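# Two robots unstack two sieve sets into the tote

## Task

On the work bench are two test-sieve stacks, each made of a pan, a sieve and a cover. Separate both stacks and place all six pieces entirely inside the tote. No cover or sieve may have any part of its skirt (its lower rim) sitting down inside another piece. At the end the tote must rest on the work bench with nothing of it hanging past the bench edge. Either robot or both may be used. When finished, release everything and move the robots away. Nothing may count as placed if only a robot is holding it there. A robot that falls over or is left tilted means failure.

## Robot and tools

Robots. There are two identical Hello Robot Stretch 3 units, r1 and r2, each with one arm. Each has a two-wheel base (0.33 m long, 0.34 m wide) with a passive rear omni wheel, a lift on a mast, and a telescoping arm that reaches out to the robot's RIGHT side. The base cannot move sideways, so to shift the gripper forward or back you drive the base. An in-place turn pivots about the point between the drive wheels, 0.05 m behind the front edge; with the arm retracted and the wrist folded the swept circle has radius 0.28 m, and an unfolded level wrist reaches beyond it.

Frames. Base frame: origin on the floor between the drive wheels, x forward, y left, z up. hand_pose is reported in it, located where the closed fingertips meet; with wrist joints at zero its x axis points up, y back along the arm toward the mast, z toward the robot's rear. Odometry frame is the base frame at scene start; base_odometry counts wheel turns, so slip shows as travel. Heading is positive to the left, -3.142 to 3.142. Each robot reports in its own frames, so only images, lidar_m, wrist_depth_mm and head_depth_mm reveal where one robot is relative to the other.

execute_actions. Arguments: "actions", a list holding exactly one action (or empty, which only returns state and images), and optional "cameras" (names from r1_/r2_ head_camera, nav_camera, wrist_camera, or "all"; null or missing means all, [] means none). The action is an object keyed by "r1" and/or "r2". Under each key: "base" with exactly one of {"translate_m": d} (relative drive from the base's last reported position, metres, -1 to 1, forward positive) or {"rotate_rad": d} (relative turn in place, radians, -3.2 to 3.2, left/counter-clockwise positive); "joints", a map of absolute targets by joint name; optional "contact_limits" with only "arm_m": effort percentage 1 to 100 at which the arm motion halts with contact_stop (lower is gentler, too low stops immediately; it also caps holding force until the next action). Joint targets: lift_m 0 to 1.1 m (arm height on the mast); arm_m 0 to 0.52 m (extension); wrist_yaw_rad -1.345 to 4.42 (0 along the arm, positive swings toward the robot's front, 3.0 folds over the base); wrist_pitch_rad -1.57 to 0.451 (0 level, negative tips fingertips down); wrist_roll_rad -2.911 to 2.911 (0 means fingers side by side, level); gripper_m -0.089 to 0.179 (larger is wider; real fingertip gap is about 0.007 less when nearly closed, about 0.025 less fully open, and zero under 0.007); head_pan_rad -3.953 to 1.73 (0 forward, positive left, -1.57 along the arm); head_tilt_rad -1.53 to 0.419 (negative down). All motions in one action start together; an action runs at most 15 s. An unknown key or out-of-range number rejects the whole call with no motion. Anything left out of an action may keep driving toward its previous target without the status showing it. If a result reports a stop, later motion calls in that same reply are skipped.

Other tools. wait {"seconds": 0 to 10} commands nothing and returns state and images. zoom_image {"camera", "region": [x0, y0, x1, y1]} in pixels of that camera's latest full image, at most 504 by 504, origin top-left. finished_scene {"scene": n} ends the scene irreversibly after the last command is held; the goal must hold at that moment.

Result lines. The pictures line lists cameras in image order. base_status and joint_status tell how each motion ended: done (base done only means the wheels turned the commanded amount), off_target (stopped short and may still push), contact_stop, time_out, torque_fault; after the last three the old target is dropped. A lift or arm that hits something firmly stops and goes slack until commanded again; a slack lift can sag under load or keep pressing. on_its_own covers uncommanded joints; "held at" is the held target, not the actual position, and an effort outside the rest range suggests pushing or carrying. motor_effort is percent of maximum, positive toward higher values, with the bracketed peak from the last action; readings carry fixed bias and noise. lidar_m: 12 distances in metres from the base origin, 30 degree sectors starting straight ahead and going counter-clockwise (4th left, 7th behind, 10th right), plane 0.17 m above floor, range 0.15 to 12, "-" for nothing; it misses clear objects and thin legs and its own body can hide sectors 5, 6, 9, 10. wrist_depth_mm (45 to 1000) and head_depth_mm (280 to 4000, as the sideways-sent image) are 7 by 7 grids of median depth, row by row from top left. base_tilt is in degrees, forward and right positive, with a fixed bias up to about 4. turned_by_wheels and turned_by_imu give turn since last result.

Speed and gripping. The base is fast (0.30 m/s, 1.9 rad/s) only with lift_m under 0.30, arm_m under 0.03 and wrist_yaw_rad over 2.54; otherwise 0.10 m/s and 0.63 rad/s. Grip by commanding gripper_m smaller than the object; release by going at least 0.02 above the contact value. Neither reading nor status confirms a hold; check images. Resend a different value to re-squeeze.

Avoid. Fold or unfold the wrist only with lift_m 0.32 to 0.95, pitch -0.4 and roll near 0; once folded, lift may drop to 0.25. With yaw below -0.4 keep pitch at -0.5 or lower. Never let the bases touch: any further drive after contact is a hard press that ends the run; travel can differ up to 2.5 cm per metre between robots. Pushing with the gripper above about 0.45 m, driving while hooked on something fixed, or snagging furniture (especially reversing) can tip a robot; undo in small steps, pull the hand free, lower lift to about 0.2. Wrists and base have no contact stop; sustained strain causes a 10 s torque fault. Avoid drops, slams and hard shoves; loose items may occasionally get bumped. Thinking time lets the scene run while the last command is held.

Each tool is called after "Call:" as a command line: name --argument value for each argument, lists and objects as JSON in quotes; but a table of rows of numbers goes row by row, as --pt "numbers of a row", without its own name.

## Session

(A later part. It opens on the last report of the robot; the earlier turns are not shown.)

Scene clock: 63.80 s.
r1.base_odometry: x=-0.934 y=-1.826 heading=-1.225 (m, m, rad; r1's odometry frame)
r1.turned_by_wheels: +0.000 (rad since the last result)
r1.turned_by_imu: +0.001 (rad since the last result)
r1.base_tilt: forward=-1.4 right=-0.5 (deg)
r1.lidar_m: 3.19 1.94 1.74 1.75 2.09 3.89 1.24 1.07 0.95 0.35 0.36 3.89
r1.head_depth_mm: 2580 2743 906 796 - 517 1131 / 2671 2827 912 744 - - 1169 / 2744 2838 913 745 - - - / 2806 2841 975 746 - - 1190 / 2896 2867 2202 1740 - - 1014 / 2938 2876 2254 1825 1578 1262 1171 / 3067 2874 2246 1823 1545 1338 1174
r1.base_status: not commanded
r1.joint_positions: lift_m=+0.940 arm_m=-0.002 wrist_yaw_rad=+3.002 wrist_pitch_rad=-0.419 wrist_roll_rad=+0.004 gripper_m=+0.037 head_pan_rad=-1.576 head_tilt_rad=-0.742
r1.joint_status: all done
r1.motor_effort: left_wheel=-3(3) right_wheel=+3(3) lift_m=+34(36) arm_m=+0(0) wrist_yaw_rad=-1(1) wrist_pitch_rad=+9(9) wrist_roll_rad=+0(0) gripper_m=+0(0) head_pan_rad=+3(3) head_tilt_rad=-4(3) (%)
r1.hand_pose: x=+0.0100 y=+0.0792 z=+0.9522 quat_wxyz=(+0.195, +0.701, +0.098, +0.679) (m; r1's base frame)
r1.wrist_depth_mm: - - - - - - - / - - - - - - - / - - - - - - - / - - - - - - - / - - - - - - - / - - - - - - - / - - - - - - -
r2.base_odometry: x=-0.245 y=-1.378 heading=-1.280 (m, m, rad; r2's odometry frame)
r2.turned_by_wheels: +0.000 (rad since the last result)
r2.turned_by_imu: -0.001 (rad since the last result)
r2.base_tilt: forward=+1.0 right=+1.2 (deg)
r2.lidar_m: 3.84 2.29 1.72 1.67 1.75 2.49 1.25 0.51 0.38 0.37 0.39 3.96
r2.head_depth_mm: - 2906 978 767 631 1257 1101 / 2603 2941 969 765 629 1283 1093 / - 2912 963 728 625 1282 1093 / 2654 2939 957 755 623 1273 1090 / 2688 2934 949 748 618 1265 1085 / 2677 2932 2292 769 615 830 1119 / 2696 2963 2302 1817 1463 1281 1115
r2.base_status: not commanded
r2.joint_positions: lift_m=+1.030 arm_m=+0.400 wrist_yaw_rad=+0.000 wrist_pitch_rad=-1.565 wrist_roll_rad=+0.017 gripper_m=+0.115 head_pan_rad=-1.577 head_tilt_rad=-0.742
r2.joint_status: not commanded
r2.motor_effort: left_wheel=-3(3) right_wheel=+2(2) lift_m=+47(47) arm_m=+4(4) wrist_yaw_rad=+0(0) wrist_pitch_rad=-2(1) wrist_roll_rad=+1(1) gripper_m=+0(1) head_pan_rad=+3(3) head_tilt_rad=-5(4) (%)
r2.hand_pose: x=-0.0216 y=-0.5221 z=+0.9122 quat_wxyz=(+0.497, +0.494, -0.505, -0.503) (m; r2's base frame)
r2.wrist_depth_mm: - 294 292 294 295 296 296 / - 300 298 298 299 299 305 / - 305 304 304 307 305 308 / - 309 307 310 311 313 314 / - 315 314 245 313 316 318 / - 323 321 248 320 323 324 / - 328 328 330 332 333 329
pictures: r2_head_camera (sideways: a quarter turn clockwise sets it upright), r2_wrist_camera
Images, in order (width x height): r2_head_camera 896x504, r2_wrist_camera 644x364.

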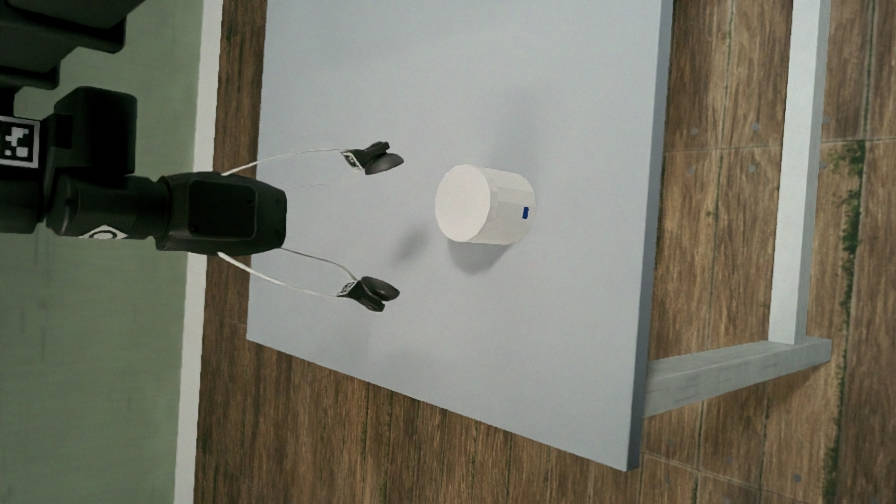

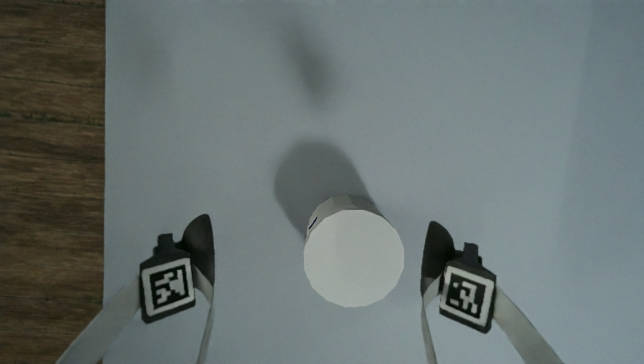

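Call:
execute_actions --actions '[{"r1":{"base":{"rotate_rad":-0.33},"joints":{"wrist_yaw_rad":0,"gripper_m":0.115}},"r2":{"base":{"translate_m":-0.028},"joints":{"arm_m":0.372,"lift_m":0.97,"gripper_m":0.105}}}]' --cameras '["r2_wrist_camera"]'

Call:
execute_actions --actions '[{"r1":{"joints":{"lift_m":1.03,"wrist_pitch_rad":-1.57,"arm_m":0.3}},"r2":{"joints":{"lift_m":0.939}}}]' --cameras '["r1_wrist_camera","r1_head_camera","r2_wrist_camera","r2_head_camera"]'

Scene clock: 72.77 s.
r1.base_odometry: x=-0.934 y=-1.826 heading=-1.555 (m, m, rad; r1's odometry frame)
r1.turned_by_wheels: -0.330 (rad since the last result)
r1.turned_by_imu: -0.322 (rad since the last result)
r1.base_tilt: forward=-1.4 right=-0.4 (deg)
r1.lidar_m: 3.88 2.51 1.78 1.74 1.80 2.45 1.24 1.24 0.99 0.95 0.35 4.04
r1.head_depth_mm: 2672 2836 909 795 - - - / 2692 2833 909 785 - - 1131 / 2667 2867 912 - - - - / 2704 2848 914 785 591 555 1148 / 2674 2882 919 768 630 557 1169 / 2682 2867 918 749 631 557 946 / 2652 2833 2186 751 632 546 1119
r1.base_status: done
r1.joint_positions: lift_m=+0.940 arm_m=-0.002 wrist_yaw_rad=+0.002 wrist_pitch_rad=-0.419 wrist_roll_rad=+0.004 gripper_m=+0.115 head_pan_rad=-1.576 head_tilt_rad=-0.742
r1.joint_status: all done
r1.motor_effort: left_wheel=+3(8) right_wheel=-5(7) lift_m=+34(34) arm_m=+0(0) wrist_yaw_rad=-1(2) wrist_pitch_rad=+9(9) wrist_roll_rad=+0(0) gripper_m=+0(90) head_pan_rad=+3(3) head_tilt_rad=-4(3) (%)
r1.hand_pose: x=-0.0210 y=-0.3672 z=+0.9522 quat_wxyz=(+0.691, +0.148, -0.693, -0.147) (m; r1's base frame)
r1.wrist_depth_mm: - - - - - - - / - - - - - - - / - - - 787 764 699 622 / - - 618 593 575 554 474 / - - 486 476 463 459 425 / - 438 393 384 386 - 367 / - 343 338 264 325 324 320
r2.base_odometry: x=-0.253 y=-1.352 heading=-1.280 (m, m, rad; r2's odometry frame)
r2.turned_by_wheels: +0.000 (rad since the last result)
r2.turned_by_imu: -0.001 (rad since the last result)
r2.base_tilt: forward=+0.9 right=+1.2 (deg)
r2.lidar_m: 3.85 2.29 1.72 1.68 1.76 2.48 1.26 0.50 0.38 0.37 0.39 3.97
r2.head_depth_mm: 2588 - 941 767 633 1259 1092 / 2542 2801 974 762 630 1272 1094 / 2556 - 948 739 622 1275 1092 / 2595 2924 923 698 623 1269 1086 / 2650 2943 951 750 620 1268 1088 / 2683 2937 2203 748 615 831 1097 / 2708 2962 2315 1827 615 1284 1114
r2.base_status: done
r2.joint_positions: lift_m=+0.970 arm_m=+0.372 wrist_yaw_rad=+0.000 wrist_pitch_rad=-1.565 wrist_roll_rad=+0.017 gripper_m=+0.105 head_pan_rad=-1.577 head_tilt_rad=-0.742
r2.joint_status: all done
r2.motor_effort: left_wheel=-2(7) right_wheel=+1(5) lift_m=+37(43) arm_m=-3(4) wrist_yaw_rad=+1(0) wrist_pitch_rad=-1(2) wrist_roll_rad=+1(1) gripper_m=+0(48) head_pan_rad=+2(3) head_tilt_rad=-4(5) (%)
r2.hand_pose: x=-0.0216 y=-0.4946 z=+0.8525 quat_wxyz=(+0.497, +0.494, -0.505, -0.503) (m; r2's base frame)
r2.wrist_depth_mm: 233 235 235 235 239 239 240 / 239 239 242 240 240 243 244 / 243 242 245 246 246 247 247 / 247 247 248 204 251 252 255 / 254 253 252 179 254 257 258 / 257 257 258 184 260 261 262 / 261 264 265 266 266 265 267
pictures: r2_wrist_camera
Images, in order (width x height): r2_wrist_camera 644x364.

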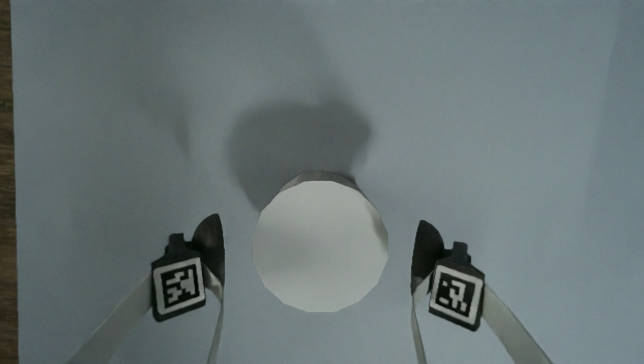

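Scene clock: 76.20 s.
r1.base_odometry: x=-0.934 y=-1.826 heading=-1.555 (m, m, rad; r1's odometry frame)
r1.turned_by_wheels: +0.000 (rad since the last result)
r1.turned_by_imu: +0.001 (rad since the last result)
r1.base_tilt: forward=-1.4 right=-0.3 (deg)
r1.lidar_m: 3.88 2.50 1.79 1.74 1.80 2.45 1.24 1.24 0.99 0.95 0.35 4.03
r1.head_depth_mm: 2677 2866 908 742 627 553 1165 / - 2848 912 724 626 554 1171 / - 2867 885 746 605 553 1170 / 2622 2853 885 746 589 554 1175 / 2668 2865 917 728 631 557 1174 / 2698 2836 916 748 632 557 945 / 2666 2810 2161 749 634 548 1115
r1.base_status: not commanded
r1.joint_positions: lift_m=+1.030 arm_m=+0.300 wrist_yaw_rad=+0.000 wrist_pitch_rad=-1.563 wrist_roll_rad=+0.004 gripper_m=+0.115 head_pan_rad=-1.576 head_tilt_rad=-0.742
r1.joint_status: all done
r1.motor_effort: left_wheel=+3(3) right_wheel=-5(5) lift_m=+34(36) arm_m=+6(6) wrist_yaw_rad=+0(1) wrist_pitch_rad=-3(8) wrist_roll_rad=+0(0) gripper_m=+0(1) head_pan_rad=+3(3) head_tilt_rad=-3(4) (%)
r1.hand_pose: x=-0.0216 y=-0.4226 z=+0.9120 quat_wxyz=(+0.501, +0.497, -0.502, -0.499) (m; r1's base frame)
r1.wrist_depth_mm: 303 301 296 294 292 289 287 / 309 304 305 301 298 295 292 / 318 310 310 305 305 302 299 / - 320 317 243 312 311 306 / - 328 323 246 318 315 312 / - 336 331 329 326 - 317 / - 342 342 337 337 332 327
r2.base_odometry: x=-0.253 y=-1.352 heading=-1.280 (m, m, rad; r2's odometry frame)
r2.turned_by_wheels: +0.000 (rad since the last result)
r2.turned_by_imu: +0.000 (rad since the last result)
r2.base_tilt: forward=+1.0 right=+1.1 (deg)
r2.lidar_m: 3.85 2.28 1.72 1.68 1.76 2.49 1.26 0.50 0.38 0.37 0.39 3.97
r2.head_depth_mm: 2585 2834 - 742 632 1259 1101 / 2596 - 939 762 628 1275 1093 / 2604 - 964 761 624 1273 1091 / 2665 2900 953 702 623 1268 1089 / 2658 2964 951 747 620 1267 1088 / 2663 2948 2220 747 616 830 1099 / 2697 2967 2297 1815 616 1276 1114
r2.base_status: not commanded
r2.joint_positions: lift_m=+0.939 arm_m=+0.372 wrist_yaw_rad=+0.000 wrist_pitch_rad=-1.565 wrist_roll_rad=+0.017 gripper_m=+0.105 head_pan_rad=-1.577 head_tilt_rad=-0.742
r2.joint_status: all done
r2.motor_effort: left_wheel=-2(2) right_wheel=+2(1) lift_m=+37(37) arm_m=-3(3) wrist_yaw_rad=+0(0) wrist_pitch_rad=-1(1) wrist_roll_rad=+1(1) gripper_m=+0(0) head_pan_rad=+2(3) head_tilt_rad=-4(4) (%)
r2.hand_pose: x=-0.0216 y=-0.4946 z=+0.8215 quat_wxyz=(+0.497, +0.494, -0.505, -0.503) (m; r2's base frame)
r2.wrist_depth_mm: 204 206 206 208 208 208 209 / 208 209 210 211 211 211 213 / 212 213 214 214 215 216 217 / 216 216 218 204 218 219 221 / 220 222 219 149 222 225 226 / 225 225 152 152 152 227 229 / 230 231 231 155 232 234 234
pictures: r1_head_camera (sideways: a quarter turn clockwise sets it upright), r1_wrist_camera, r2_head_camera (sideways: a quarter turn clockwise sets it upright), r2_wrist_camera
Images, in order (width x height): r1_head_camera 896x504, r1_wrist_camera 644x364, r2_head_camera 896x504, r2_wrist_camera 644x364.

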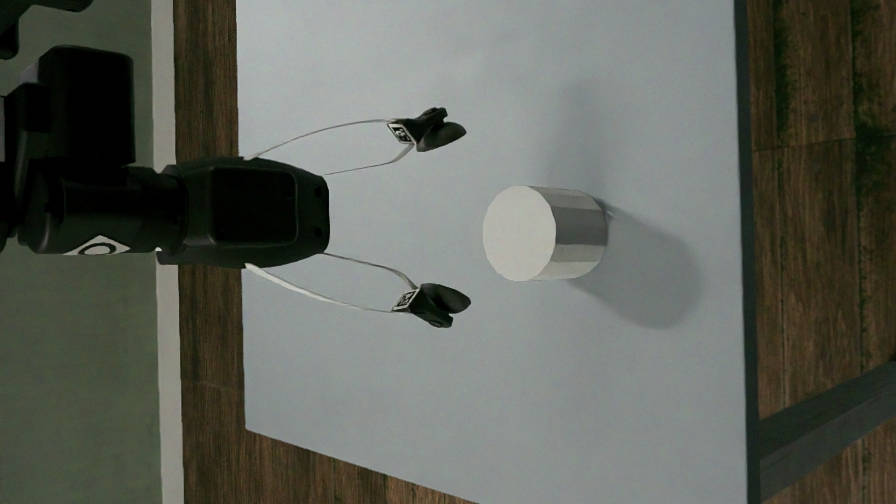

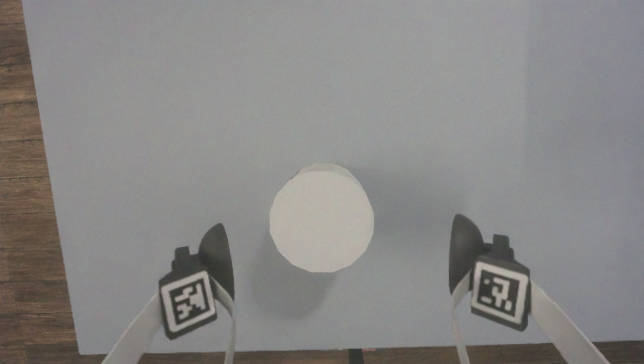

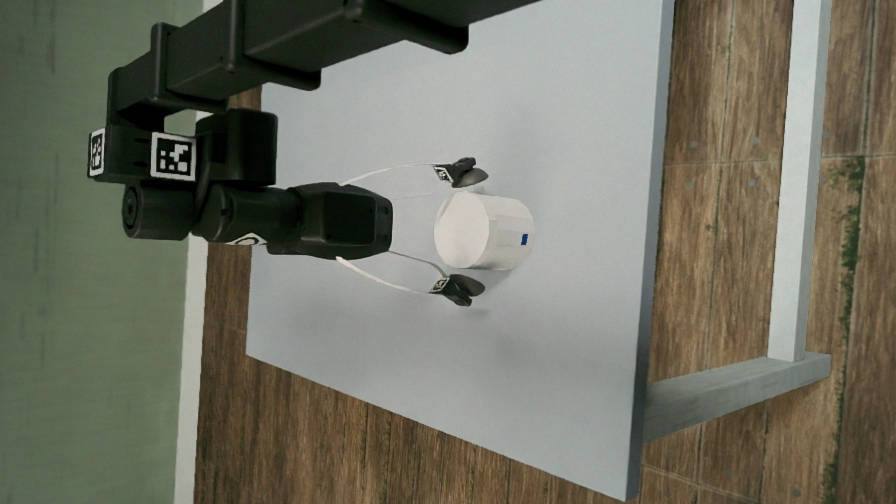

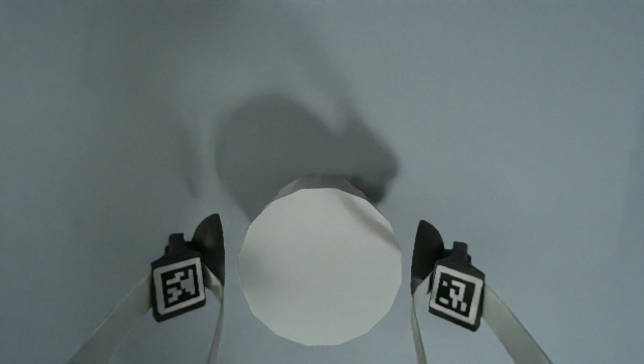

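Call:
execute_actions --actions '[{"r1":{"base":{"translate_m":0.013},"joints":{"lift_m":0.942,"gripper_m":0.105}},"r2":{"joints":{"gripper_m":0.05}}}]' --cameras '["r1_wrist_camera"]'

Call:
execute_actions --actions '[{"r1":{"joints":{"gripper_m":0.05}},"r2":{"joints":{"lift_m":1.05}}}]' --cameras '[]'

Call:
execute_actions --actions '[{"r1":{"joints":{"lift_m":1.05}},"r2":{"base":{"translate_m":-0.4},"joints":{"arm_m":0.48}}}]' --cameras '["r1_head_camera","r2_wrist_camera","r2_head_camera"]'

Scene clock: 83.93 s.
r1.base_odometry: x=-0.934 y=-1.839 heading=-1.555 (m, m, rad; r1's odometry frame)
r1.turned_by_wheels: +0.000 (rad since the last result)
r1.turned_by_imu: +0.001 (rad since the last result)
r1.base_tilt: forward=-1.5 right=-0.3 (deg)
r1.lidar_m: 3.87 2.49 1.78 1.74 1.80 2.45 1.25 1.25 0.99 0.95 0.34 4.04
r1.head_depth_mm: 2655 - 880 742 625 552 1164 / 2611 - 881 743 626 554 1168 / 2618 - 886 734 594 555 1169 / 2648 2865 929 727 597 556 1177 / 2663 2856 913 748 630 556 1171 / 2647 2809 916 748 631 556 887 / 2682 2833 2234 769 634 548 1135
r1.base_status: done
r1.joint_positions: lift_m=+0.942 arm_m=+0.300 wrist_yaw_rad=+0.000 wrist_pitch_rad=-1.563 wrist_roll_rad=+0.004 gripper_m=+0.105 head_pan_rad=-1.576 head_tilt_rad=-0.742
r1.joint_status: all done
r1.motor_effort: left_wheel=+3(8) right_wheel=-4(6) lift_m=+20(30) arm_m=+5(5) wrist_yaw_rad=+0(0) wrist_pitch_rad=-3(3) wrist_roll_rad=+0(0) gripper_m=+0(50) head_pan_rad=+3(3) head_tilt_rad=-3(4) (%)
r1.hand_pose: x=-0.0216 y=-0.4225 z=+0.8246 quat_wxyz=(+0.501, +0.497, -0.502, -0.499) (m; r1's base frame)
r1.wrist_depth_mm: 216 214 213 211 209 207 206 / 221 219 217 215 212 212 210 / 226 224 223 220 217 217 216 / 232 228 226 223 223 221 220 / 236 234 232 155 156 227 225 / 243 240 236 159 158 232 231 / 250 247 246 242 239 238 235
r2.base_odometry: x=-0.253 y=-1.352 heading=-1.280 (m, m, rad; r2's odometry frame)
r2.turned_by_wheels: +0.000 (rad since the last result)
r2.turned_by_imu: -0.001 (rad since the last result)
r2.base_tilt: forward=+1.0 right=+1.2 (deg)
r2.lidar_m: 3.86 2.28 1.72 1.68 1.76 2.48 1.26 0.50 0.38 0.37 0.39 3.97
r2.head_depth_mm: 2600 2843 - 744 632 1267 1095 / 2556 - 932 762 627 1281 1095 / 2623 - 964 760 626 1270 1090 / 2665 2892 971 692 623 1273 1088 / 2669 2936 948 751 620 1262 1084 / 2687 2930 2213 746 618 831 1096 / 2683 2925 2288 1812 614 1283 1114
r2.base_status: not commanded
r2.joint_positions: lift_m=+0.939 arm_m=+0.372 wrist_yaw_rad=+0.000 wrist_pitch_rad=-1.565 wrist_roll_rad=+0.017 gripper_m=+0.051 head_pan_rad=-1.577 head_tilt_rad=-0.742
r2.joint_status: all done
r2.motor_effort: left_wheel=-2(3) right_wheel=+2(2) lift_m=+36(36) arm_m=-3(3) wrist_yaw_rad=+0(0) wrist_pitch_rad=-1(1) wrist_roll_rad=+1(1) gripper_m=-14(88) head_pan_rad=+3(3) head_tilt_rad=-3(4) (%)
r2.hand_pose: x=-0.0216 y=-0.4946 z=+0.8215 quat_wxyz=(+0.497, +0.494, -0.505, -0.503) (m; r2's base frame)
r2.wrist_depth_mm: 205 206 207 208 207 208 209 / 210 209 210 210 212 213 212 / 212 214 214 214 217 216 217 / 215 216 217 209 220 220 221 / 218 222 219 146 222 224 226 / 223 224 149 149 149 229 230 / 228 229 230 152 233 235 234
pictures: r1_wrist_camera
Images, in order (width x height): r1_wrist_camera 644x364.

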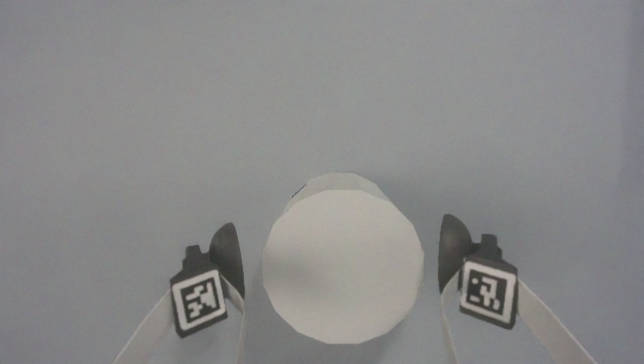

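Scene clock: 85.77 s.
r1.base_odometry: x=-0.934 y=-1.839 heading=-1.555 (m, m, rad; r1's odometry frame)
r1.turned_by_wheels: +0.000 (rad since the last result)
r1.turned_by_imu: +0.000 (rad since the last result)
r1.base_tilt: forward=-1.5 right=-0.5 (deg)
r1.lidar_m: 3.88 2.50 1.78 1.74 1.80 2.45 1.25 1.25 0.99 0.95 0.34 4.05
r1.head_depth_mm: 2644 - 877 740 626 553 1165 / 2605 - 881 742 627 554 1163 / 2617 - 883 744 592 554 1166 / 2661 2830 931 736 591 556 1174 / 2679 2869 917 747 629 557 1174 / 2650 2869 918 747 632 556 884 / 2651 2835 2225 769 633 545 1135
r1.base_status: not commanded
r1.joint_positions: lift_m=+0.942 arm_m=+0.300 wrist_yaw_rad=+0.000 wrist_pitch_rad=-1.563 wrist_roll_rad=+0.004 gripper_m=+0.051 head_pan_rad=-1.576 head_tilt_rad=-0.742
r1.joint_status: all done
r1.motor_effort: left_wheel=+2(3) right_wheel=-4(4) lift_m=+20(19) arm_m=+5(6) wrist_yaw_rad=+0(0) wrist_pitch_rad=-3(3) wrist_roll_rad=+0(0) gripper_m=-15(98) head_pan_rad=+3(3) head_tilt_rad=-3(3) (%)
r1.hand_pose: x=-0.0216 y=-0.4225 z=+0.8246 quat_wxyz=(+0.501, +0.497, -0.502, -0.499) (m; r1's base frame)
r1.wrist_depth_mm: 216 215 213 210 209 208 205 / 220 218 218 216 214 211 211 / 225 224 222 221 218 217 215 / 232 229 227 223 222 222 220 / 236 236 231 155 156 226 224 / 244 241 237 159 158 230 230 / 249 247 245 163 239 237 235
r2.base_odometry: x=-0.253 y=-1.352 heading=-1.280 (m, m, rad; r2's odometry frame)
r2.turned_by_wheels: +0.000 (rad since the last result)
r2.turned_by_imu: +0.000 (rad since the last result)
r2.base_tilt: forward=+1.0 right=+1.1 (deg)
r2.lidar_m: 3.86 2.28 1.71 1.68 1.76 2.49 1.26 0.50 0.38 0.37 0.39 3.97
r2.head_depth_mm: 2665 2853 978 766 630 1258 1100 / 2771 2923 971 763 628 1281 1096 / - 2936 967 736 625 1278 1094 / 2658 2935 958 682 623 1270 1088 / 2688 2921 948 752 618 1268 1084 / 2691 2939 2244 746 615 829 1099 / 2703 2952 2296 1818 615 1283 1118
r2.base_status: not commanded
r2.joint_positions: lift_m=+1.050 arm_m=+0.372 wrist_yaw_rad=+0.000 wrist_pitch_rad=-1.565 wrist_roll_rad=+0.017 gripper_m=+0.051 head_pan_rad=-1.577 head_tilt_rad=-0.742
r2.joint_status: all done
r2.motor_effort: left_wheel=-2(2) right_wheel=+2(2) lift_m=+48(49) arm_m=-3(3) wrist_yaw_rad=+0(0) wrist_pitch_rad=-2(1) wrist_roll_rad=+1(0) gripper_m=-14(14) head_pan_rad=+3(3) head_tilt_rad=-5(3) (%)
r2.hand_pose: x=-0.0216 y=-0.4945 z=+0.9322 quat_wxyz=(+0.497, +0.494, -0.505, -0.503) (m; r2's base frame)
r2.wrist_depth_mm: - 310 312 312 313 312 319 / - 316 316 319 320 320 320 / - 323 324 323 322 328 325 / - 325 329 297 331 330 334 / - 336 333 146 337 339 344 / - 341 149 150 150 345 348 / - - 350 152 351 357 352
pictures: none
No camera images: the call's "cameras" was empty. Leave "cameras" out to get every camera's image.

Scene clock: 90.70 s.
r1.base_odometry: x=-0.934 y=-1.839 heading=-1.555 (m, m, rad; r1's odometry frame)
r1.turned_by_wheels: +0.000 (rad since the last result)
r1.turned_by_imu: +0.001 (rad since the last result)
r1.base_tilt: forward=-1.3 right=-0.3 (deg)
r1.lidar_m: 3.87 2.49 1.79 1.74 1.80 2.46 1.25 1.25 0.99 0.95 0.34 4.06
r1.head_depth_mm: 2728 2815 908 742 626 552 1162 / 2826 2863 911 740 627 554 1167 / - - 884 575 608 555 1168 / 2676 2868 883 532 603 555 1169 / 2676 2840 914 746 630 555 1172 / 2672 2861 918 747 631 557 885 / 2642 2849 2249 772 633 546 1134
r1.base_status: not commanded
r1.joint_positions: lift_m=+1.050 arm_m=+0.300 wrist_yaw_rad=+0.000 wrist_pitch_rad=-1.563 wrist_roll_rad=+0.004 gripper_m=+0.051 head_pan_rad=-1.576 head_tilt_rad=-0.742
r1.joint_status: all done
r1.motor_effort: left_wheel=+3(3) right_wheel=-4(4) lift_m=+33(35) arm_m=+5(5) wrist_yaw_rad=+0(0) wrist_pitch_rad=-3(3) wrist_roll_rad=+0(0) gripper_m=-15(15) head_pan_rad=+3(3) head_tilt_rad=-3(3) (%)
r1.hand_pose: x=-0.0216 y=-0.4224 z=+0.9320 quat_wxyz=(+0.501, +0.497, -0.502, -0.499) (m; r1's base frame)
r1.wrist_depth_mm: - 320 315 313 310 308 304 / - 325 323 321 319 316 312 / - 334 331 327 325 322 320 / - 340 338 301 331 331 327 / - 349 341 155 155 336 336 / - 355 352 159 158 345 343 / - 368 - 162 - - -
r2.base_odometry: x=-0.368 y=-0.968 heading=-1.280 (m, m, rad; r2's odometry frame)
r2.turned_by_wheels: +0.000 (rad since the last result)
r2.turned_by_imu: +0.000 (rad since the last result)
r2.base_tilt: forward=+1.0 right=+1.1 (deg)
r2.lidar_m: 4.26 2.30 1.74 1.69 1.77 2.51 4.50 0.48 0.36 0.35 0.37 0.52
r2.head_depth_mm: 2641 2875 898 682 631 1228 1098 / 2640 2924 925 758 628 1251 1094 / - 2910 895 754 626 1250 1091 / 2637 2881 855 712 622 1245 1088 / 2663 2928 948 749 619 1252 1083 / 2667 2917 943 747 617 1259 1074 / 2680 2951 935 739 615 1259 1076
r2.base_status: done
r2.joint_positions: lift_m=+1.050 arm_m=+0.480 wrist_yaw_rad=+0.000 wrist_pitch_rad=-1.565 wrist_roll_rad=+0.017 gripper_m=+0.051 head_pan_rad=-1.577 head_tilt_rad=-0.742
r2.joint_status: all done
r2.motor_effort: left_wheel=-2(7) right_wheel=+2(3) lift_m=+48(48) arm_m=+4(7) wrist_yaw_rad=+0(1) wrist_pitch_rad=-2(2) wrist_roll_rad=+1(1) gripper_m=-14(14) head_pan_rad=+3(3) head_tilt_rad=-4(4) (%)
r2.hand_pose: x=-0.0216 y=-0.6019 z=+0.9322 quat_wxyz=(+0.497, +0.494, -0.505, -0.503) (m; r2's base frame)
r2.wrist_depth_mm: 310 312 311 309 306 311 287 / 316 316 318 315 316 316 281 / 320 321 324 318 323 324 279 / 330 328 331 241 327 331 275 / 335 334 335 145 330 337 271 / 342 336 149 149 149 343 267 / 346 346 349 152 276 290 273
pictures: r1_head_camera (sideways: a quarter turn clockwise sets it upright), r2_head_camera (sideways: a quarter turn clockwise sets it upright), r2_wrist_camera
Images, in order (width x height): r1_head_camera 896x504, r2_head_camera 896x504, r2_wrist_camera 644x364.

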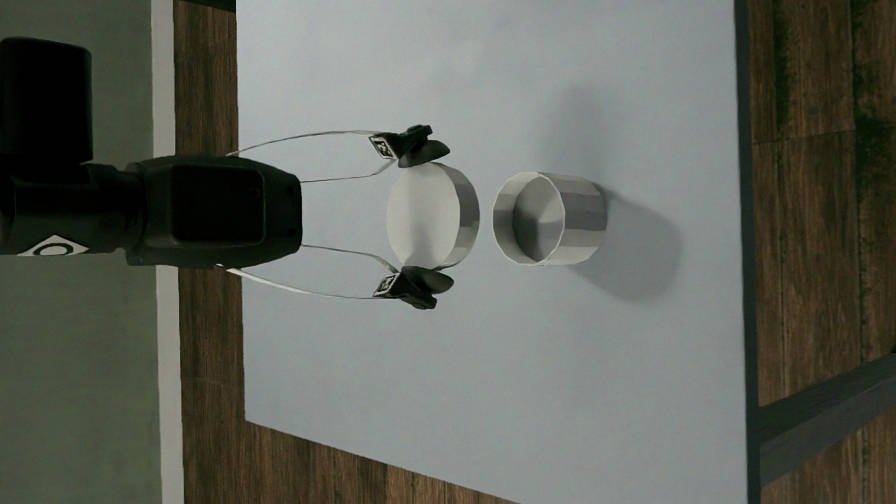

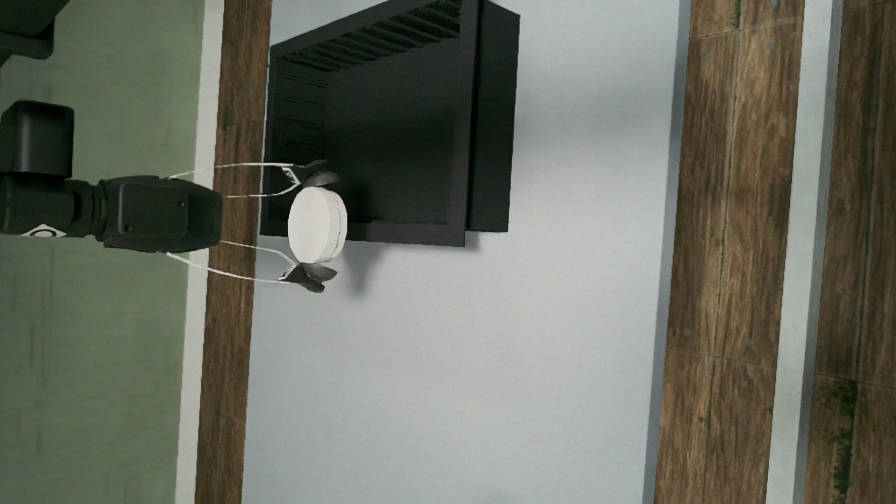

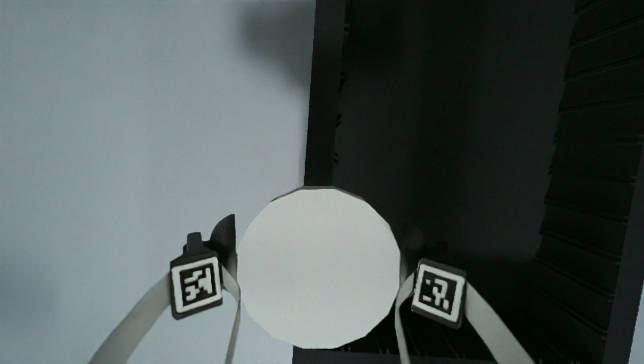

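Call:
execute_actions --actions '[]' --cameras '["r1_wrist_camera","r2_wrist_camera"]'

Scene clock: 106.63 s.
r1.base_odometry: x=-0.934 y=-1.839 heading=-1.555 (m, m, rad; r1's odometry frame)
r1.turned_by_wheels: +0.000 (rad since the last result)
r1.turned_by_imu: +0.000 (rad since the last result)
r1.base_tilt: forward=-1.3 right=-0.5 (deg)
r1.lidar_m: 3.88 2.50 1.78 1.74 1.80 2.45 1.25 1.25 0.99 0.95 0.34 4.06
r1.head_depth_mm: 2719 2865 906 742 627 552 1163 / 2810 2841 912 745 627 554 1166 / - - 882 574 610 553 1169 / 2666 2856 884 532 603 555 1172 / 2644 2878 915 748 631 555 1172 / 2659 2866 916 748 633 556 889 / 2652 2848 2243 770 632 546 1137
r1.base_status: not commanded
r1.joint_positions: lift_m=+1.050 arm_m=+0.300 wrist_yaw_rad=+0.000 wrist_pitch_rad=-1.563 wrist_roll_rad=+0.004 gripper_m=+0.051 head_pan_rad=-1.576 head_tilt_rad=-0.742
r1.joint_status: all done
r1.motor_effort: left_wheel=+3(3) right_wheel=-4(4) lift_m=+34(35) arm_m=+6(5) wrist_yaw_rad=+0(0) wrist_pitch_rad=-3(3) wrist_roll_rad=+0(0) gripper_m=-15(15) head_pan_rad=+3(3) head_tilt_rad=-4(3) (%)
r1.hand_pose: x=-0.0216 y=-0.4224 z=+0.9320 quat_wxyz=(+0.501, +0.497, -0.502, -0.499) (m; r1's base frame)
r1.wrist_depth_mm: - 320 317 313 311 306 308 / - 325 323 319 319 316 314 / - 336 330 331 324 321 319 / - 341 339 300 331 328 324 / - 349 342 155 155 341 334 / - 357 350 158 158 344 339 / - 368 - 163 - - -
r2.base_odometry: x=-0.368 y=-0.968 heading=-1.280 (m, m, rad; r2's odometry frame)
r2.turned_by_wheels: +0.000 (rad since the last result)
r2.turned_by_imu: +0.000 (rad since the last result)
r2.base_tilt: forward=+1.0 right=+1.2 (deg)
r2.lidar_m: 4.24 2.31 1.74 1.69 1.78 2.51 4.52 0.48 0.36 0.35 0.37 0.52
r2.head_depth_mm: 2657 2886 896 682 632 1233 1101 / 2658 2921 922 759 630 1248 1093 / - 2930 898 755 626 1244 1089 / 2635 2919 857 713 622 1251 1085 / 2611 2914 947 751 619 1238 1086 / 2683 2960 941 746 616 1258 1076 / 2663 2934 938 742 613 1252 1077
r2.base_status: done
r2.joint_positions: lift_m=+1.050 arm_m=+0.480 wrist_yaw_rad=+0.000 wrist_pitch_rad=-1.565 wrist_roll_rad=+0.017 gripper_m=+0.051 head_pan_rad=-1.577 head_tilt_rad=-0.742
r2.joint_status: all done
r2.motor_effort: left_wheel=-2(7) right_wheel=+2(3) lift_m=+48(48) arm_m=+4(7) wrist_yaw_rad=-1(1) wrist_pitch_rad=-1(2) wrist_roll_rad=+1(1) gripper_m=-14(14) head_pan_rad=+3(3) head_tilt_rad=-4(4) (%)
r2.hand_pose: x=-0.0216 y=-0.6019 z=+0.9322 quat_wxyz=(+0.497, +0.494, -0.505, -0.503) (m; r2's base frame)
r2.wrist_depth_mm: 309 308 310 311 309 313 289 / 318 314 317 316 316 317 285 / 320 316 321 321 323 324 279 / 327 332 329 240 328 330 273 / 334 336 331 146 332 338 272 / 343 341 149 149 149 338 266 / 344 345 350 152 277 290 273
pictures: r1_wrist_camera, r2_wrist_camera
Images, in order (width x height): r1_wrist_camera 644x364, r2_wrist_camera 644x364.

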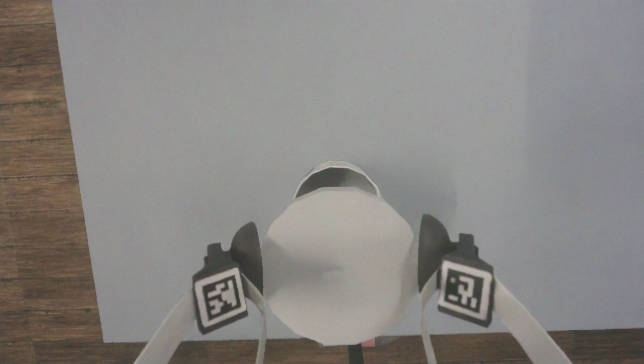

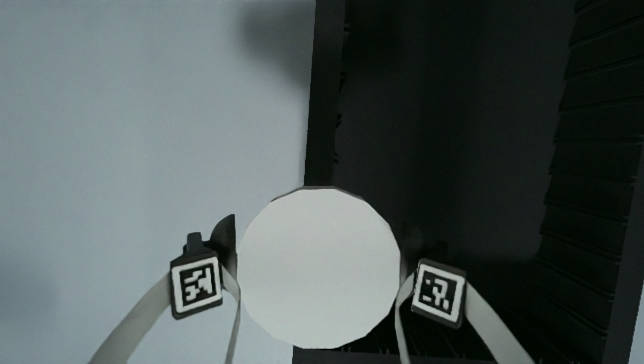

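Call:
execute_actions --actions '[{"r1":{"base":{"translate_m":-0.45},"joints":{"arm_m":0.40}},"r2":{"base":{"translate_m":-0.095},"joints":{"arm_m":0.46}}}]' --cameras '["r1_wrist_camera","r2_wrist_camera"]'

Scene clock: 115.13 s.
r1.base_odometry: x=-0.941 y=-1.389 heading=-1.555 (m, m, rad; r1's odometry frame)
r1.turned_by_wheels: +0.000 (rad since the last result)
r1.turned_by_imu: +0.002 (rad since the last result)
r1.base_tilt: forward=-1.4 right=-0.3 (deg)
r1.lidar_m: 4.34 2.46 1.81 1.74 1.80 2.45 4.47 0.82 0.99 0.96 0.99 0.70
r1.head_depth_mm: 2689 2862 908 670 627 554 1168 / 2606 2633 851 738 627 554 1166 / 635 819 842 740 630 554 1169 / 2668 2631 828 742 630 555 1174 / 2655 2863 858 693 629 557 1175 / 2650 2891 919 749 631 558 1179 / 2676 2858 919 749 632 556 1174
r1.base_status: done
r1.joint_positions: lift_m=+1.050 arm_m=+0.400 wrist_yaw_rad=+0.000 wrist_pitch_rad=-1.563 wrist_roll_rad=+0.004 gripper_m=+0.051 head_pan_rad=-1.576 head_tilt_rad=-0.742
r1.joint_status: all done
r1.motor_effort: left_wheel=+3(3) right_wheel=-3(10) lift_m=+34(34) arm_m=+6(5) wrist_yaw_rad=+0(0) wrist_pitch_rad=-3(3) wrist_roll_rad=+0(0) gripper_m=-15(14) head_pan_rad=+3(3) head_tilt_rad=-4(3) (%)
r1.hand_pose: x=-0.0216 y=-0.5224 z=+0.9320 quat_wxyz=(+0.501, +0.497, -0.502, -0.499) (m; r1's base frame)
r1.wrist_depth_mm: 321 321 279 309 305 293 303 / 328 323 270 316 316 298 308 / 336 331 306 324 322 306 315 / 342 340 292 333 330 314 324 / 351 348 330 155 155 294 335 / 360 358 261 159 158 252 343 / 369 365 367 163 356 355 349
r2.base_odometry: x=-0.395 y=-0.877 heading=-1.280 (m, m, rad; r2's odometry frame)
r2.turned_by_wheels: +0.000 (rad since the last result)
r2.turned_by_imu: -0.001 (rad since the last result)
r2.base_tilt: forward=+1.0 right=+1.2 (deg)
r2.lidar_m: 4.34 2.31 1.74 1.69 1.78 2.52 4.41 0.48 0.36 0.35 0.37 0.52
r2.head_depth_mm: 2603 2879 980 769 631 1230 1095 / 2514 2844 896 677 626 1227 1093 / - 2779 900 752 627 1251 1091 / 2621 2920 855 750 622 1245 1083 / 2642 2927 895 688 619 1239 1085 / 2668 2920 945 745 616 1260 1080 / 2655 2947 939 742 612 1254 1079
r2.base_status: done
r2.joint_positions: lift_m=+1.050 arm_m=+0.460 wrist_yaw_rad=+0.000 wrist_pitch_rad=-1.565 wrist_roll_rad=+0.017 gripper_m=+0.051 head_pan_rad=-1.577 head_tilt_rad=-0.742
r2.joint_status: all done
r2.motor_effort: left_wheel=-3(6) right_wheel=+2(3) lift_m=+48(48) arm_m=-4(2) wrist_yaw_rad=+0(0) wrist_pitch_rad=-2(1) wrist_roll_rad=+1(1) gripper_m=-14(14) head_pan_rad=+2(2) head_tilt_rad=-4(4) (%)
r2.hand_pose: x=-0.0216 y=-0.5825 z=+0.9322 quat_wxyz=(+0.497, +0.494, -0.505, -0.503) (m; r2's base frame)
r2.wrist_depth_mm: 307 310 267 312 311 268 313 / 317 312 277 316 316 259 318 / 321 319 291 321 323 257 330 / 327 331 297 324 327 270 333 / 333 332 243 146 331 274 341 / 339 339 149 149 150 259 347 / 348 348 253 153 259 347 353
pictures: r1_wrist_camera, r2_wrist_camera
Images, in order (width x height): r1_wrist_camera 644x364, r2_wrist_camera 644x364.

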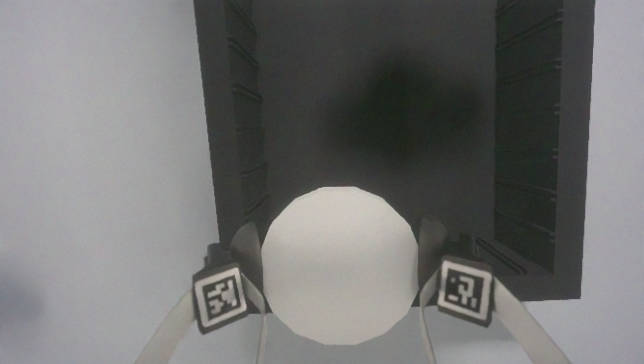

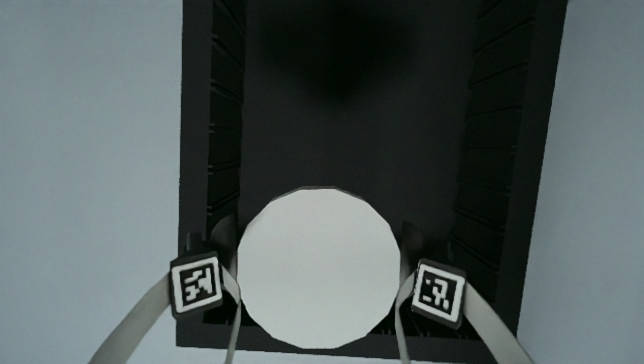

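Call:
execute_actions --actions '[{"r1":{"base":{"translate_m":-0.006},"joints":{"arm_m":0.425}},"r2":{"base":{"translate_m":0.01},"joints":{"lift_m":0.905}}}]' --cameras '["r2_wrist_camera"]'

Call:
execute_actions --actions '[{"r1":{"joints":{"lift_m":0.905}},"r2":{"joints":{"gripper_m":0.10}}}]' --cameras '["r1_wrist_camera"]'

Call:
execute_actions --actions '[{"r1":{"joints":{"gripper_m":0.10}},"r2":{"joints":{"lift_m":1.05}}}]' --cameras '["r2_wrist_camera"]'

Call:
execute_actions --actions '[{"r1":{"joints":{"lift_m":1.05}},"r2":{"base":{"translate_m":0.485},"joints":{"arm_m":0.372,"gripper_m":0.11}}}]' --cameras '["r1_wrist_camera","r2_wrist_camera"]'

Scene clock: 128.97 s.
r1.base_odometry: x=-0.941 y=-1.383 heading=-1.555 (m, m, rad; r1's odometry frame)
r1.turned_by_wheels: +0.000 (rad since the last result)
r1.turned_by_imu: +0.001 (rad since the last result)
r1.base_tilt: forward=-1.5 right=-0.4 (deg)
r1.lidar_m: 4.33 2.46 1.80 1.74 1.80 2.44 4.45 0.82 0.99 0.95 0.99 0.70
r1.head_depth_mm: 2686 2829 904 677 625 552 1161 / 2634 2753 844 733 629 553 1164 / 613 698 826 739 629 554 1169 / 2655 2656 831 741 630 555 1169 / 2654 2848 870 691 631 556 1176 / 2650 2877 916 747 631 556 1174 / 2650 2881 921 752 632 559 1171
r1.base_status: done
r1.joint_positions: lift_m=+1.050 arm_m=+0.425 wrist_yaw_rad=+0.000 wrist_pitch_rad=-1.563 wrist_roll_rad=+0.004 gripper_m=+0.051 head_pan_rad=-1.576 head_tilt_rad=-0.742
r1.joint_status: all done
r1.motor_effort: left_wheel=+3(3) right_wheel=-4(12) lift_m=+34(34) arm_m=+5(6) wrist_yaw_rad=+0(0) wrist_pitch_rad=-3(3) wrist_roll_rad=+0(0) gripper_m=-14(14) head_pan_rad=+3(3) head_tilt_rad=-4(3) (%)
r1.hand_pose: x=-0.0216 y=-0.5474 z=+0.9320 quat_wxyz=(+0.501, +0.497, -0.502, -0.499) (m; r1's base frame)
r1.wrist_depth_mm: 321 318 259 309 309 282 302 / 329 328 290 317 314 289 309 / 337 332 283 322 323 293 317 / 345 341 310 329 326 297 325 / 350 349 305 156 155 301 331 / 361 355 277 159 158 266 341 / 369 365 363 163 354 356 347
r2.base_odometry: x=-0.392 y=-0.887 heading=-1.280 (m, m, rad; r2's odometry frame)
r2.turned_by_wheels: +0.000 (rad since the last result)
r2.turned_by_imu: -0.001 (rad since the last result)
r2.base_tilt: forward=+1.0 right=+1.1 (deg)
r2.lidar_m: 4.35 2.31 1.74 1.70 1.78 2.52 4.43 0.48 0.36 0.35 0.37 0.52
r2.head_depth_mm: 2609 2881 - - 615 1230 1095 / 622 - 894 694 628 1234 1094 / 1266 - 910 676 626 1248 1094 / 2647 2930 883 696 622 1244 1089 / 2645 2909 917 707 618 1239 1083 / 2689 2944 943 747 618 1260 1077 / 2660 2946 936 741 614 1258 1079
r2.base_status: done
r2.joint_positions: lift_m=+0.905 arm_m=+0.460 wrist_yaw_rad=+0.000 wrist_pitch_rad=-1.565 wrist_roll_rad=+0.017 gripper_m=+0.051 head_pan_rad=-1.577 head_tilt_rad=-0.742
r2.joint_status: all done
r2.motor_effort: left_wheel=-3(3) right_wheel=+2(6) lift_m=+37(43) arm_m=-3(3) wrist_yaw_rad=+0(0) wrist_pitch_rad=-1(1) wrist_roll_rad=+1(1) gripper_m=-14(14) head_pan_rad=+3(3) head_tilt_rad=-4(4) (%)
r2.hand_pose: x=-0.0216 y=-0.5825 z=+0.7875 quat_wxyz=(+0.497, +0.494, -0.505, -0.503) (m; r2's base frame)
r2.wrist_depth_mm: 91 121 171 172 172 173 173 / 92 124 174 176 175 177 176 / 93 126 177 178 178 179 178 / 97 128 181 181 182 182 181 / 96 132 184 147 184 185 177 / 98 120 148 149 149 190 174 / 100 151 192 152 194 194 174
pictures: r2_wrist_camera
Images, in order (width x height): r2_wrist_camera 644x364.

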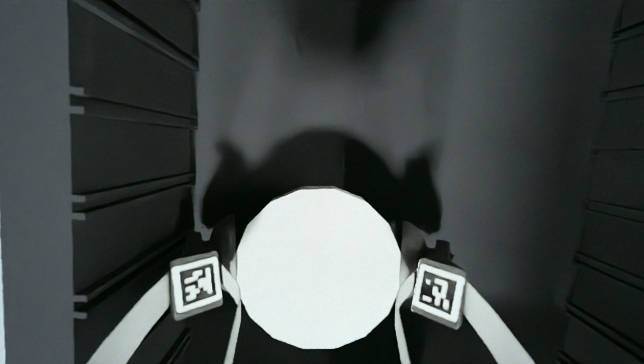

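Scene clock: 131.13 s.
r1.base_odometry: x=-0.941 y=-1.383 heading=-1.555 (m, m, rad; r1's odometry frame)
r1.turned_by_wheels: +0.000 (rad since the last result)
r1.turned_by_imu: +0.000 (rad since the last result)
r1.base_tilt: forward=-1.5 right=-0.4 (deg)
r1.lidar_m: 4.34 2.46 1.81 1.74 1.80 2.44 4.46 0.82 0.99 0.96 0.99 0.70
r1.head_depth_mm: 2682 - - 649 625 553 1171 / 2594 968 843 734 626 554 1170 / 605 - 860 644 627 554 1174 / 705 2831 884 695 632 556 1166 / 2648 2868 883 692 631 557 1173 / 2684 2864 919 749 630 556 1175 / 2701 2854 921 749 632 557 1167
r1.base_status: not commanded
r1.joint_positions: lift_m=+0.905 arm_m=+0.425 wrist_yaw_rad=+0.000 wrist_pitch_rad=-1.563 wrist_roll_rad=+0.004 gripper_m=+0.051 head_pan_rad=-1.576 head_tilt_rad=-0.742
r1.joint_status: all done
r1.motor_effort: left_wheel=+3(2) right_wheel=-4(4) lift_m=+20(31) arm_m=+5(5) wrist_yaw_rad=+0(1) wrist_pitch_rad=-3(3) wrist_roll_rad=+0(0) gripper_m=-14(15) head_pan_rad=+3(3) head_tilt_rad=-3(3) (%)
r1.hand_pose: x=-0.0216 y=-0.5474 z=+0.7876 quat_wxyz=(+0.501, +0.497, -0.502, -0.499) (m; r1's base frame)
r1.wrist_depth_mm: 98 132 175 173 172 171 168 / 97 131 178 177 175 173 172 / 98 129 182 182 179 178 176 / 100 127 186 183 182 182 180 / 102 125 188 155 155 186 183 / 105 120 167 158 158 190 187 / 109 114 199 163 196 196 191
r2.base_odometry: x=-0.392 y=-0.887 heading=-1.280 (m, m, rad; r2's odometry frame)
r2.turned_by_wheels: +0.000 (rad since the last result)
r2.turned_by_imu: +0.000 (rad since the last result)
r2.base_tilt: forward=+1.0 right=+1.2 (deg)
r2.lidar_m: 4.35 2.32 1.74 1.70 1.78 2.52 4.43 0.48 0.36 0.35 0.37 0.52
r2.head_depth_mm: 2577 2893 - - 614 1232 1100 / 2564 - 879 692 628 1226 1094 / 707 - 879 733 623 1248 1091 / 2609 2896 884 680 622 1244 1085 / 2642 2944 915 696 619 1238 1085 / 2693 2946 945 745 617 1258 1081 / 2699 2989 940 742 613 1251 1079
r2.base_status: not commanded
r2.joint_positions: lift_m=+0.905 arm_m=+0.460 wrist_yaw_rad=+0.000 wrist_pitch_rad=-1.565 wrist_roll_rad=+0.017 gripper_m=+0.100 head_pan_rad=-1.577 head_tilt_rad=-0.742
r2.joint_status: all done
r2.motor_effort: left_wheel=-3(3) right_wheel=+3(2) lift_m=+37(37) arm_m=-3(4) wrist_yaw_rad=+0(1) wrist_pitch_rad=-1(1) wrist_roll_rad=+1(1) gripper_m=+2(76) head_pan_rad=+3(2) head_tilt_rad=-4(4) (%)
r2.hand_pose: x=-0.0216 y=-0.5825 z=+0.7875 quat_wxyz=(+0.497, +0.494, -0.505, -0.503) (m; r2's base frame)
r2.wrist_depth_mm: 92 122 171 173 172 173 173 / 93 125 174 175 176 177 176 / 95 128 177 177 178 180 178 / 98 130 181 181 183 183 179 / 97 133 173 162 184 186 176 / 98 119 166 166 188 190 174 / 100 152 192 192 194 193 173
pictures: r1_wrist_camera
Images, in order (width x height): r1_wrist_camera 644x364.

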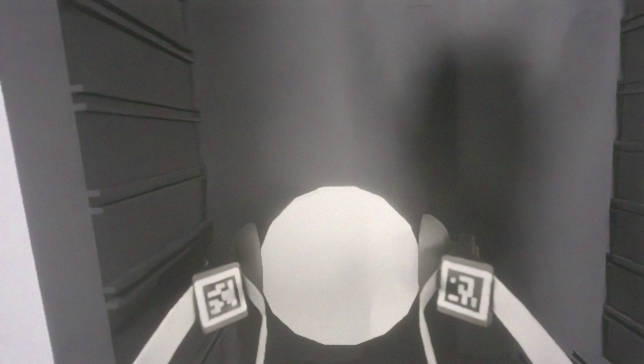

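Scene clock: 133.30 s.
r1.base_odometry: x=-0.941 y=-1.383 heading=-1.555 (m, m, rad; r1's odometry frame)
r1.turned_by_wheels: +0.000 (rad since the last result)
r1.turned_by_imu: +0.000 (rad since the last result)
r1.base_tilt: forward=-1.7 right=-0.2 (deg)
r1.lidar_m: 4.33 2.46 1.80 1.73 1.80 2.45 4.45 0.82 0.99 0.95 0.99 0.70
r1.head_depth_mm: 2710 - - 651 627 552 1163 / 2555 963 849 733 628 553 1168 / 2527 - 857 644 627 555 1170 / 2559 2824 882 710 630 555 1170 / 2649 2893 882 692 632 555 1175 / 2661 2855 916 748 632 556 1176 / 2641 2849 917 751 632 557 1172
r1.base_status: not commanded
r1.joint_positions: lift_m=+0.905 arm_m=+0.425 wrist_yaw_rad=+0.000 wrist_pitch_rad=-1.563 wrist_roll_rad=+0.004 gripper_m=+0.100 head_pan_rad=-1.576 head_tilt_rad=-0.742
r1.joint_status: all done
r1.motor_effort: left_wheel=+3(3) right_wheel=-4(4) lift_m=+20(20) arm_m=+6(5) wrist_yaw_rad=+0(0) wrist_pitch_rad=-3(3) wrist_roll_rad=+0(0) gripper_m=+1(89) head_pan_rad=+3(3) head_tilt_rad=-3(4) (%)
r1.hand_pose: x=-0.0216 y=-0.5474 z=+0.7876 quat_wxyz=(+0.501, +0.497, -0.502, -0.499) (m; r1's base frame)
r1.wrist_depth_mm: 98 132 174 173 172 170 169 / 97 131 178 177 176 173 172 / 98 129 181 180 179 179 176 / 100 127 186 184 183 182 180 / 102 125 189 166 167 185 184 / 105 117 195 170 170 189 188 / 109 114 199 199 197 196 191
r2.base_odometry: x=-0.392 y=-0.887 heading=-1.280 (m, m, rad; r2's odometry frame)
r2.turned_by_wheels: +0.000 (rad since the last result)
r2.turned_by_imu: +0.000 (rad since the last result)
r2.base_tilt: forward=+1.0 right=+1.2 (deg)
r2.lidar_m: 4.34 2.30 1.74 1.70 1.78 2.51 4.44 0.48 0.36 0.35 0.37 0.52
r2.head_depth_mm: 2624 2909 983 768 631 1232 1102 / 2595 2851 875 700 627 1224 1092 / - 706 883 755 625 1249 1090 / 2612 2883 906 681 624 1246 1083 / 2645 2913 933 705 620 1246 1084 / 2674 2885 943 745 616 1256 1077 / 2670 2946 937 742 612 1250 1076
r2.base_status: not commanded
r2.joint_positions: lift_m=+1.050 arm_m=+0.460 wrist_yaw_rad=+0.000 wrist_pitch_rad=-1.565 wrist_roll_rad=+0.017 gripper_m=+0.100 head_pan_rad=-1.577 head_tilt_rad=-0.742
r2.joint_status: all done
r2.motor_effort: left_wheel=-2(3) right_wheel=+2(3) lift_m=+47(49) arm_m=-3(3) wrist_yaw_rad=+1(0) wrist_pitch_rad=-1(1) wrist_roll_rad=+1(1) gripper_m=+0(2) head_pan_rad=+2(2) head_tilt_rad=-5(5) (%)
r2.hand_pose: x=-0.0216 y=-0.5825 z=+0.9322 quat_wxyz=(+0.497, +0.494, -0.505, -0.503) (m; r2's base frame)
r2.wrist_depth_mm: 310 313 274 312 309 274 317 / 314 317 284 315 317 274 319 / 321 320 297 321 324 269 330 / 327 326 316 306 327 265 334 / 335 335 328 332 337 278 339 / 337 337 300 335 338 254 347 / 350 347 258 259 260 261 355
pictures: r2_wrist_camera
Images, in order (width x height): r2_wrist_camera 644x364.

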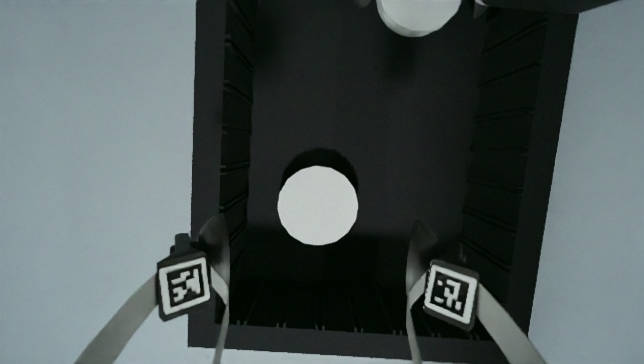

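Scene clock: 139.10 s.
r1.base_odometry: x=-0.941 y=-1.383 heading=-1.555 (m, m, rad; r1's odometry frame)
r1.turned_by_wheels: +0.000 (rad since the last result)
r1.turned_by_imu: +0.001 (rad since the last result)
r1.base_tilt: forward=-1.3 right=-0.4 (deg)
r1.lidar_m: 4.34 2.46 1.81 1.73 1.80 2.45 4.46 0.81 0.99 0.95 0.98 0.70
r1.head_depth_mm: 2631 2739 908 676 626 552 1165 / 2711 2857 845 734 626 555 1166 / 2669 2751 870 726 628 553 1173 / 2638 2648 889 712 630 557 1168 / 2681 2866 860 690 632 555 1171 / 2661 2858 917 748 630 558 1171 / 2661 2848 923 749 631 557 1173
r1.base_status: not commanded
r1.joint_positions: lift_m=+1.050 arm_m=+0.425 wrist_yaw_rad=+0.000 wrist_pitch_rad=-1.564 wrist_roll_rad=+0.004 gripper_m=+0.100 head_pan_rad=-1.576 head_tilt_rad=-0.742
r1.joint_status: all done
r1.motor_effort: left_wheel=+3(2) right_wheel=-4(4) lift_m=+34(35) arm_m=+5(5) wrist_yaw_rad=+0(0) wrist_pitch_rad=-3(3) wrist_roll_rad=+0(0) gripper_m=+0(1) head_pan_rad=+3(3) head_tilt_rad=-4(3) (%)
r1.hand_pose: x=-0.0216 y=-0.5472 z=+0.9320 quat_wxyz=(+0.501, +0.498, -0.502, -0.500) (m; r1's base frame)
r1.wrist_depth_mm: 321 318 258 309 308 283 303 / 327 324 291 318 313 290 310 / 338 331 281 325 321 294 318 / 340 340 316 313 327 298 325 / 353 348 325 341 336 284 330 / 362 357 295 310 294 261 341 / 370 367 362 264 357 357 349
r2.base_odometry: x=-0.253 y=-1.352 heading=-1.280 (m, m, rad; r2's odometry frame)
r2.turned_by_wheels: +0.000 (rad since the last result)
r2.turned_by_imu: -0.002 (rad since the last result)
r2.base_tilt: forward=+1.0 right=+1.1 (deg)
r2.lidar_m: 3.85 2.29 1.72 1.68 1.76 2.49 1.25 0.50 0.38 0.37 0.39 3.98
r2.head_depth_mm: 2663 2915 979 769 630 1257 1099 / 2744 2954 970 763 628 1280 1096 / - 2894 967 758 626 1281 1091 / 2635 2891 955 729 623 1276 1090 / 2673 2916 966 750 618 1276 1084 / 2680 2942 2226 746 615 830 1097 / 2697 2966 2304 1817 616 1281 1120
r2.base_status: done
r2.joint_positions: lift_m=+1.050 arm_m=+0.372 wrist_yaw_rad=+0.000 wrist_pitch_rad=-1.566 wrist_roll_rad=+0.017 gripper_m=+0.110 head_pan_rad=-1.577 head_tilt_rad=-0.742
r2.joint_status: all done
r2.motor_effort: left_wheel=-2(3) right_wheel=+2(6) lift_m=+47(47) arm_m=-3(6) wrist_yaw_rad=+0(0) wrist_pitch_rad=-1(1) wrist_roll_rad=+1(1) gripper_m=+1(49) head_pan_rad=+3(2) head_tilt_rad=-4(4) (%)
r2.hand_pose: x=-0.0216 y=-0.4944 z=+0.9322 quat_wxyz=(+0.497, +0.494, -0.505, -0.503) (m; r2's base frame)
r2.wrist_depth_mm: - 310 313 312 314 316 315 / - 319 321 315 317 319 319 / - 323 320 323 327 327 329 / - 326 329 299 331 332 332 / - 335 334 299 338 341 338 / - 341 347 342 343 343 345 / - - 353 351 349 354 357
pictures: r1_wrist_camera, r2_wrist_camera
Images, in order (width x height): r1_wrist_camera 644x364, r2_wrist_camera 644x364.

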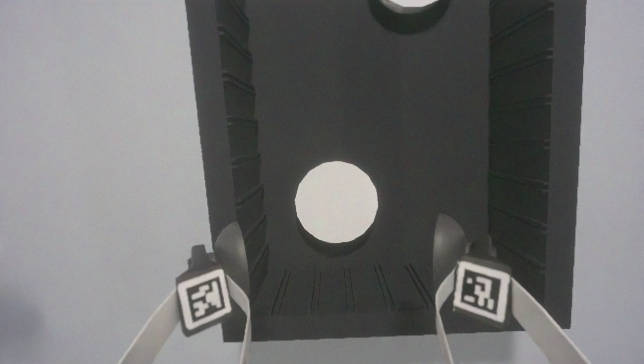

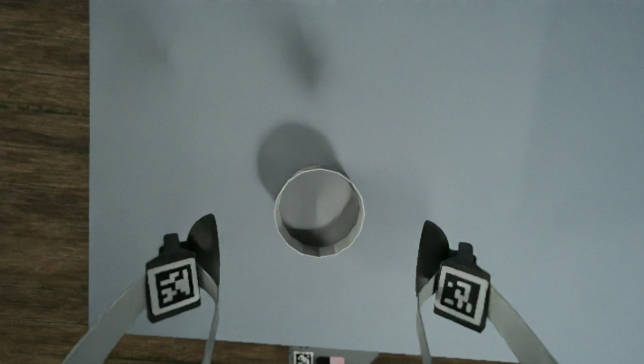

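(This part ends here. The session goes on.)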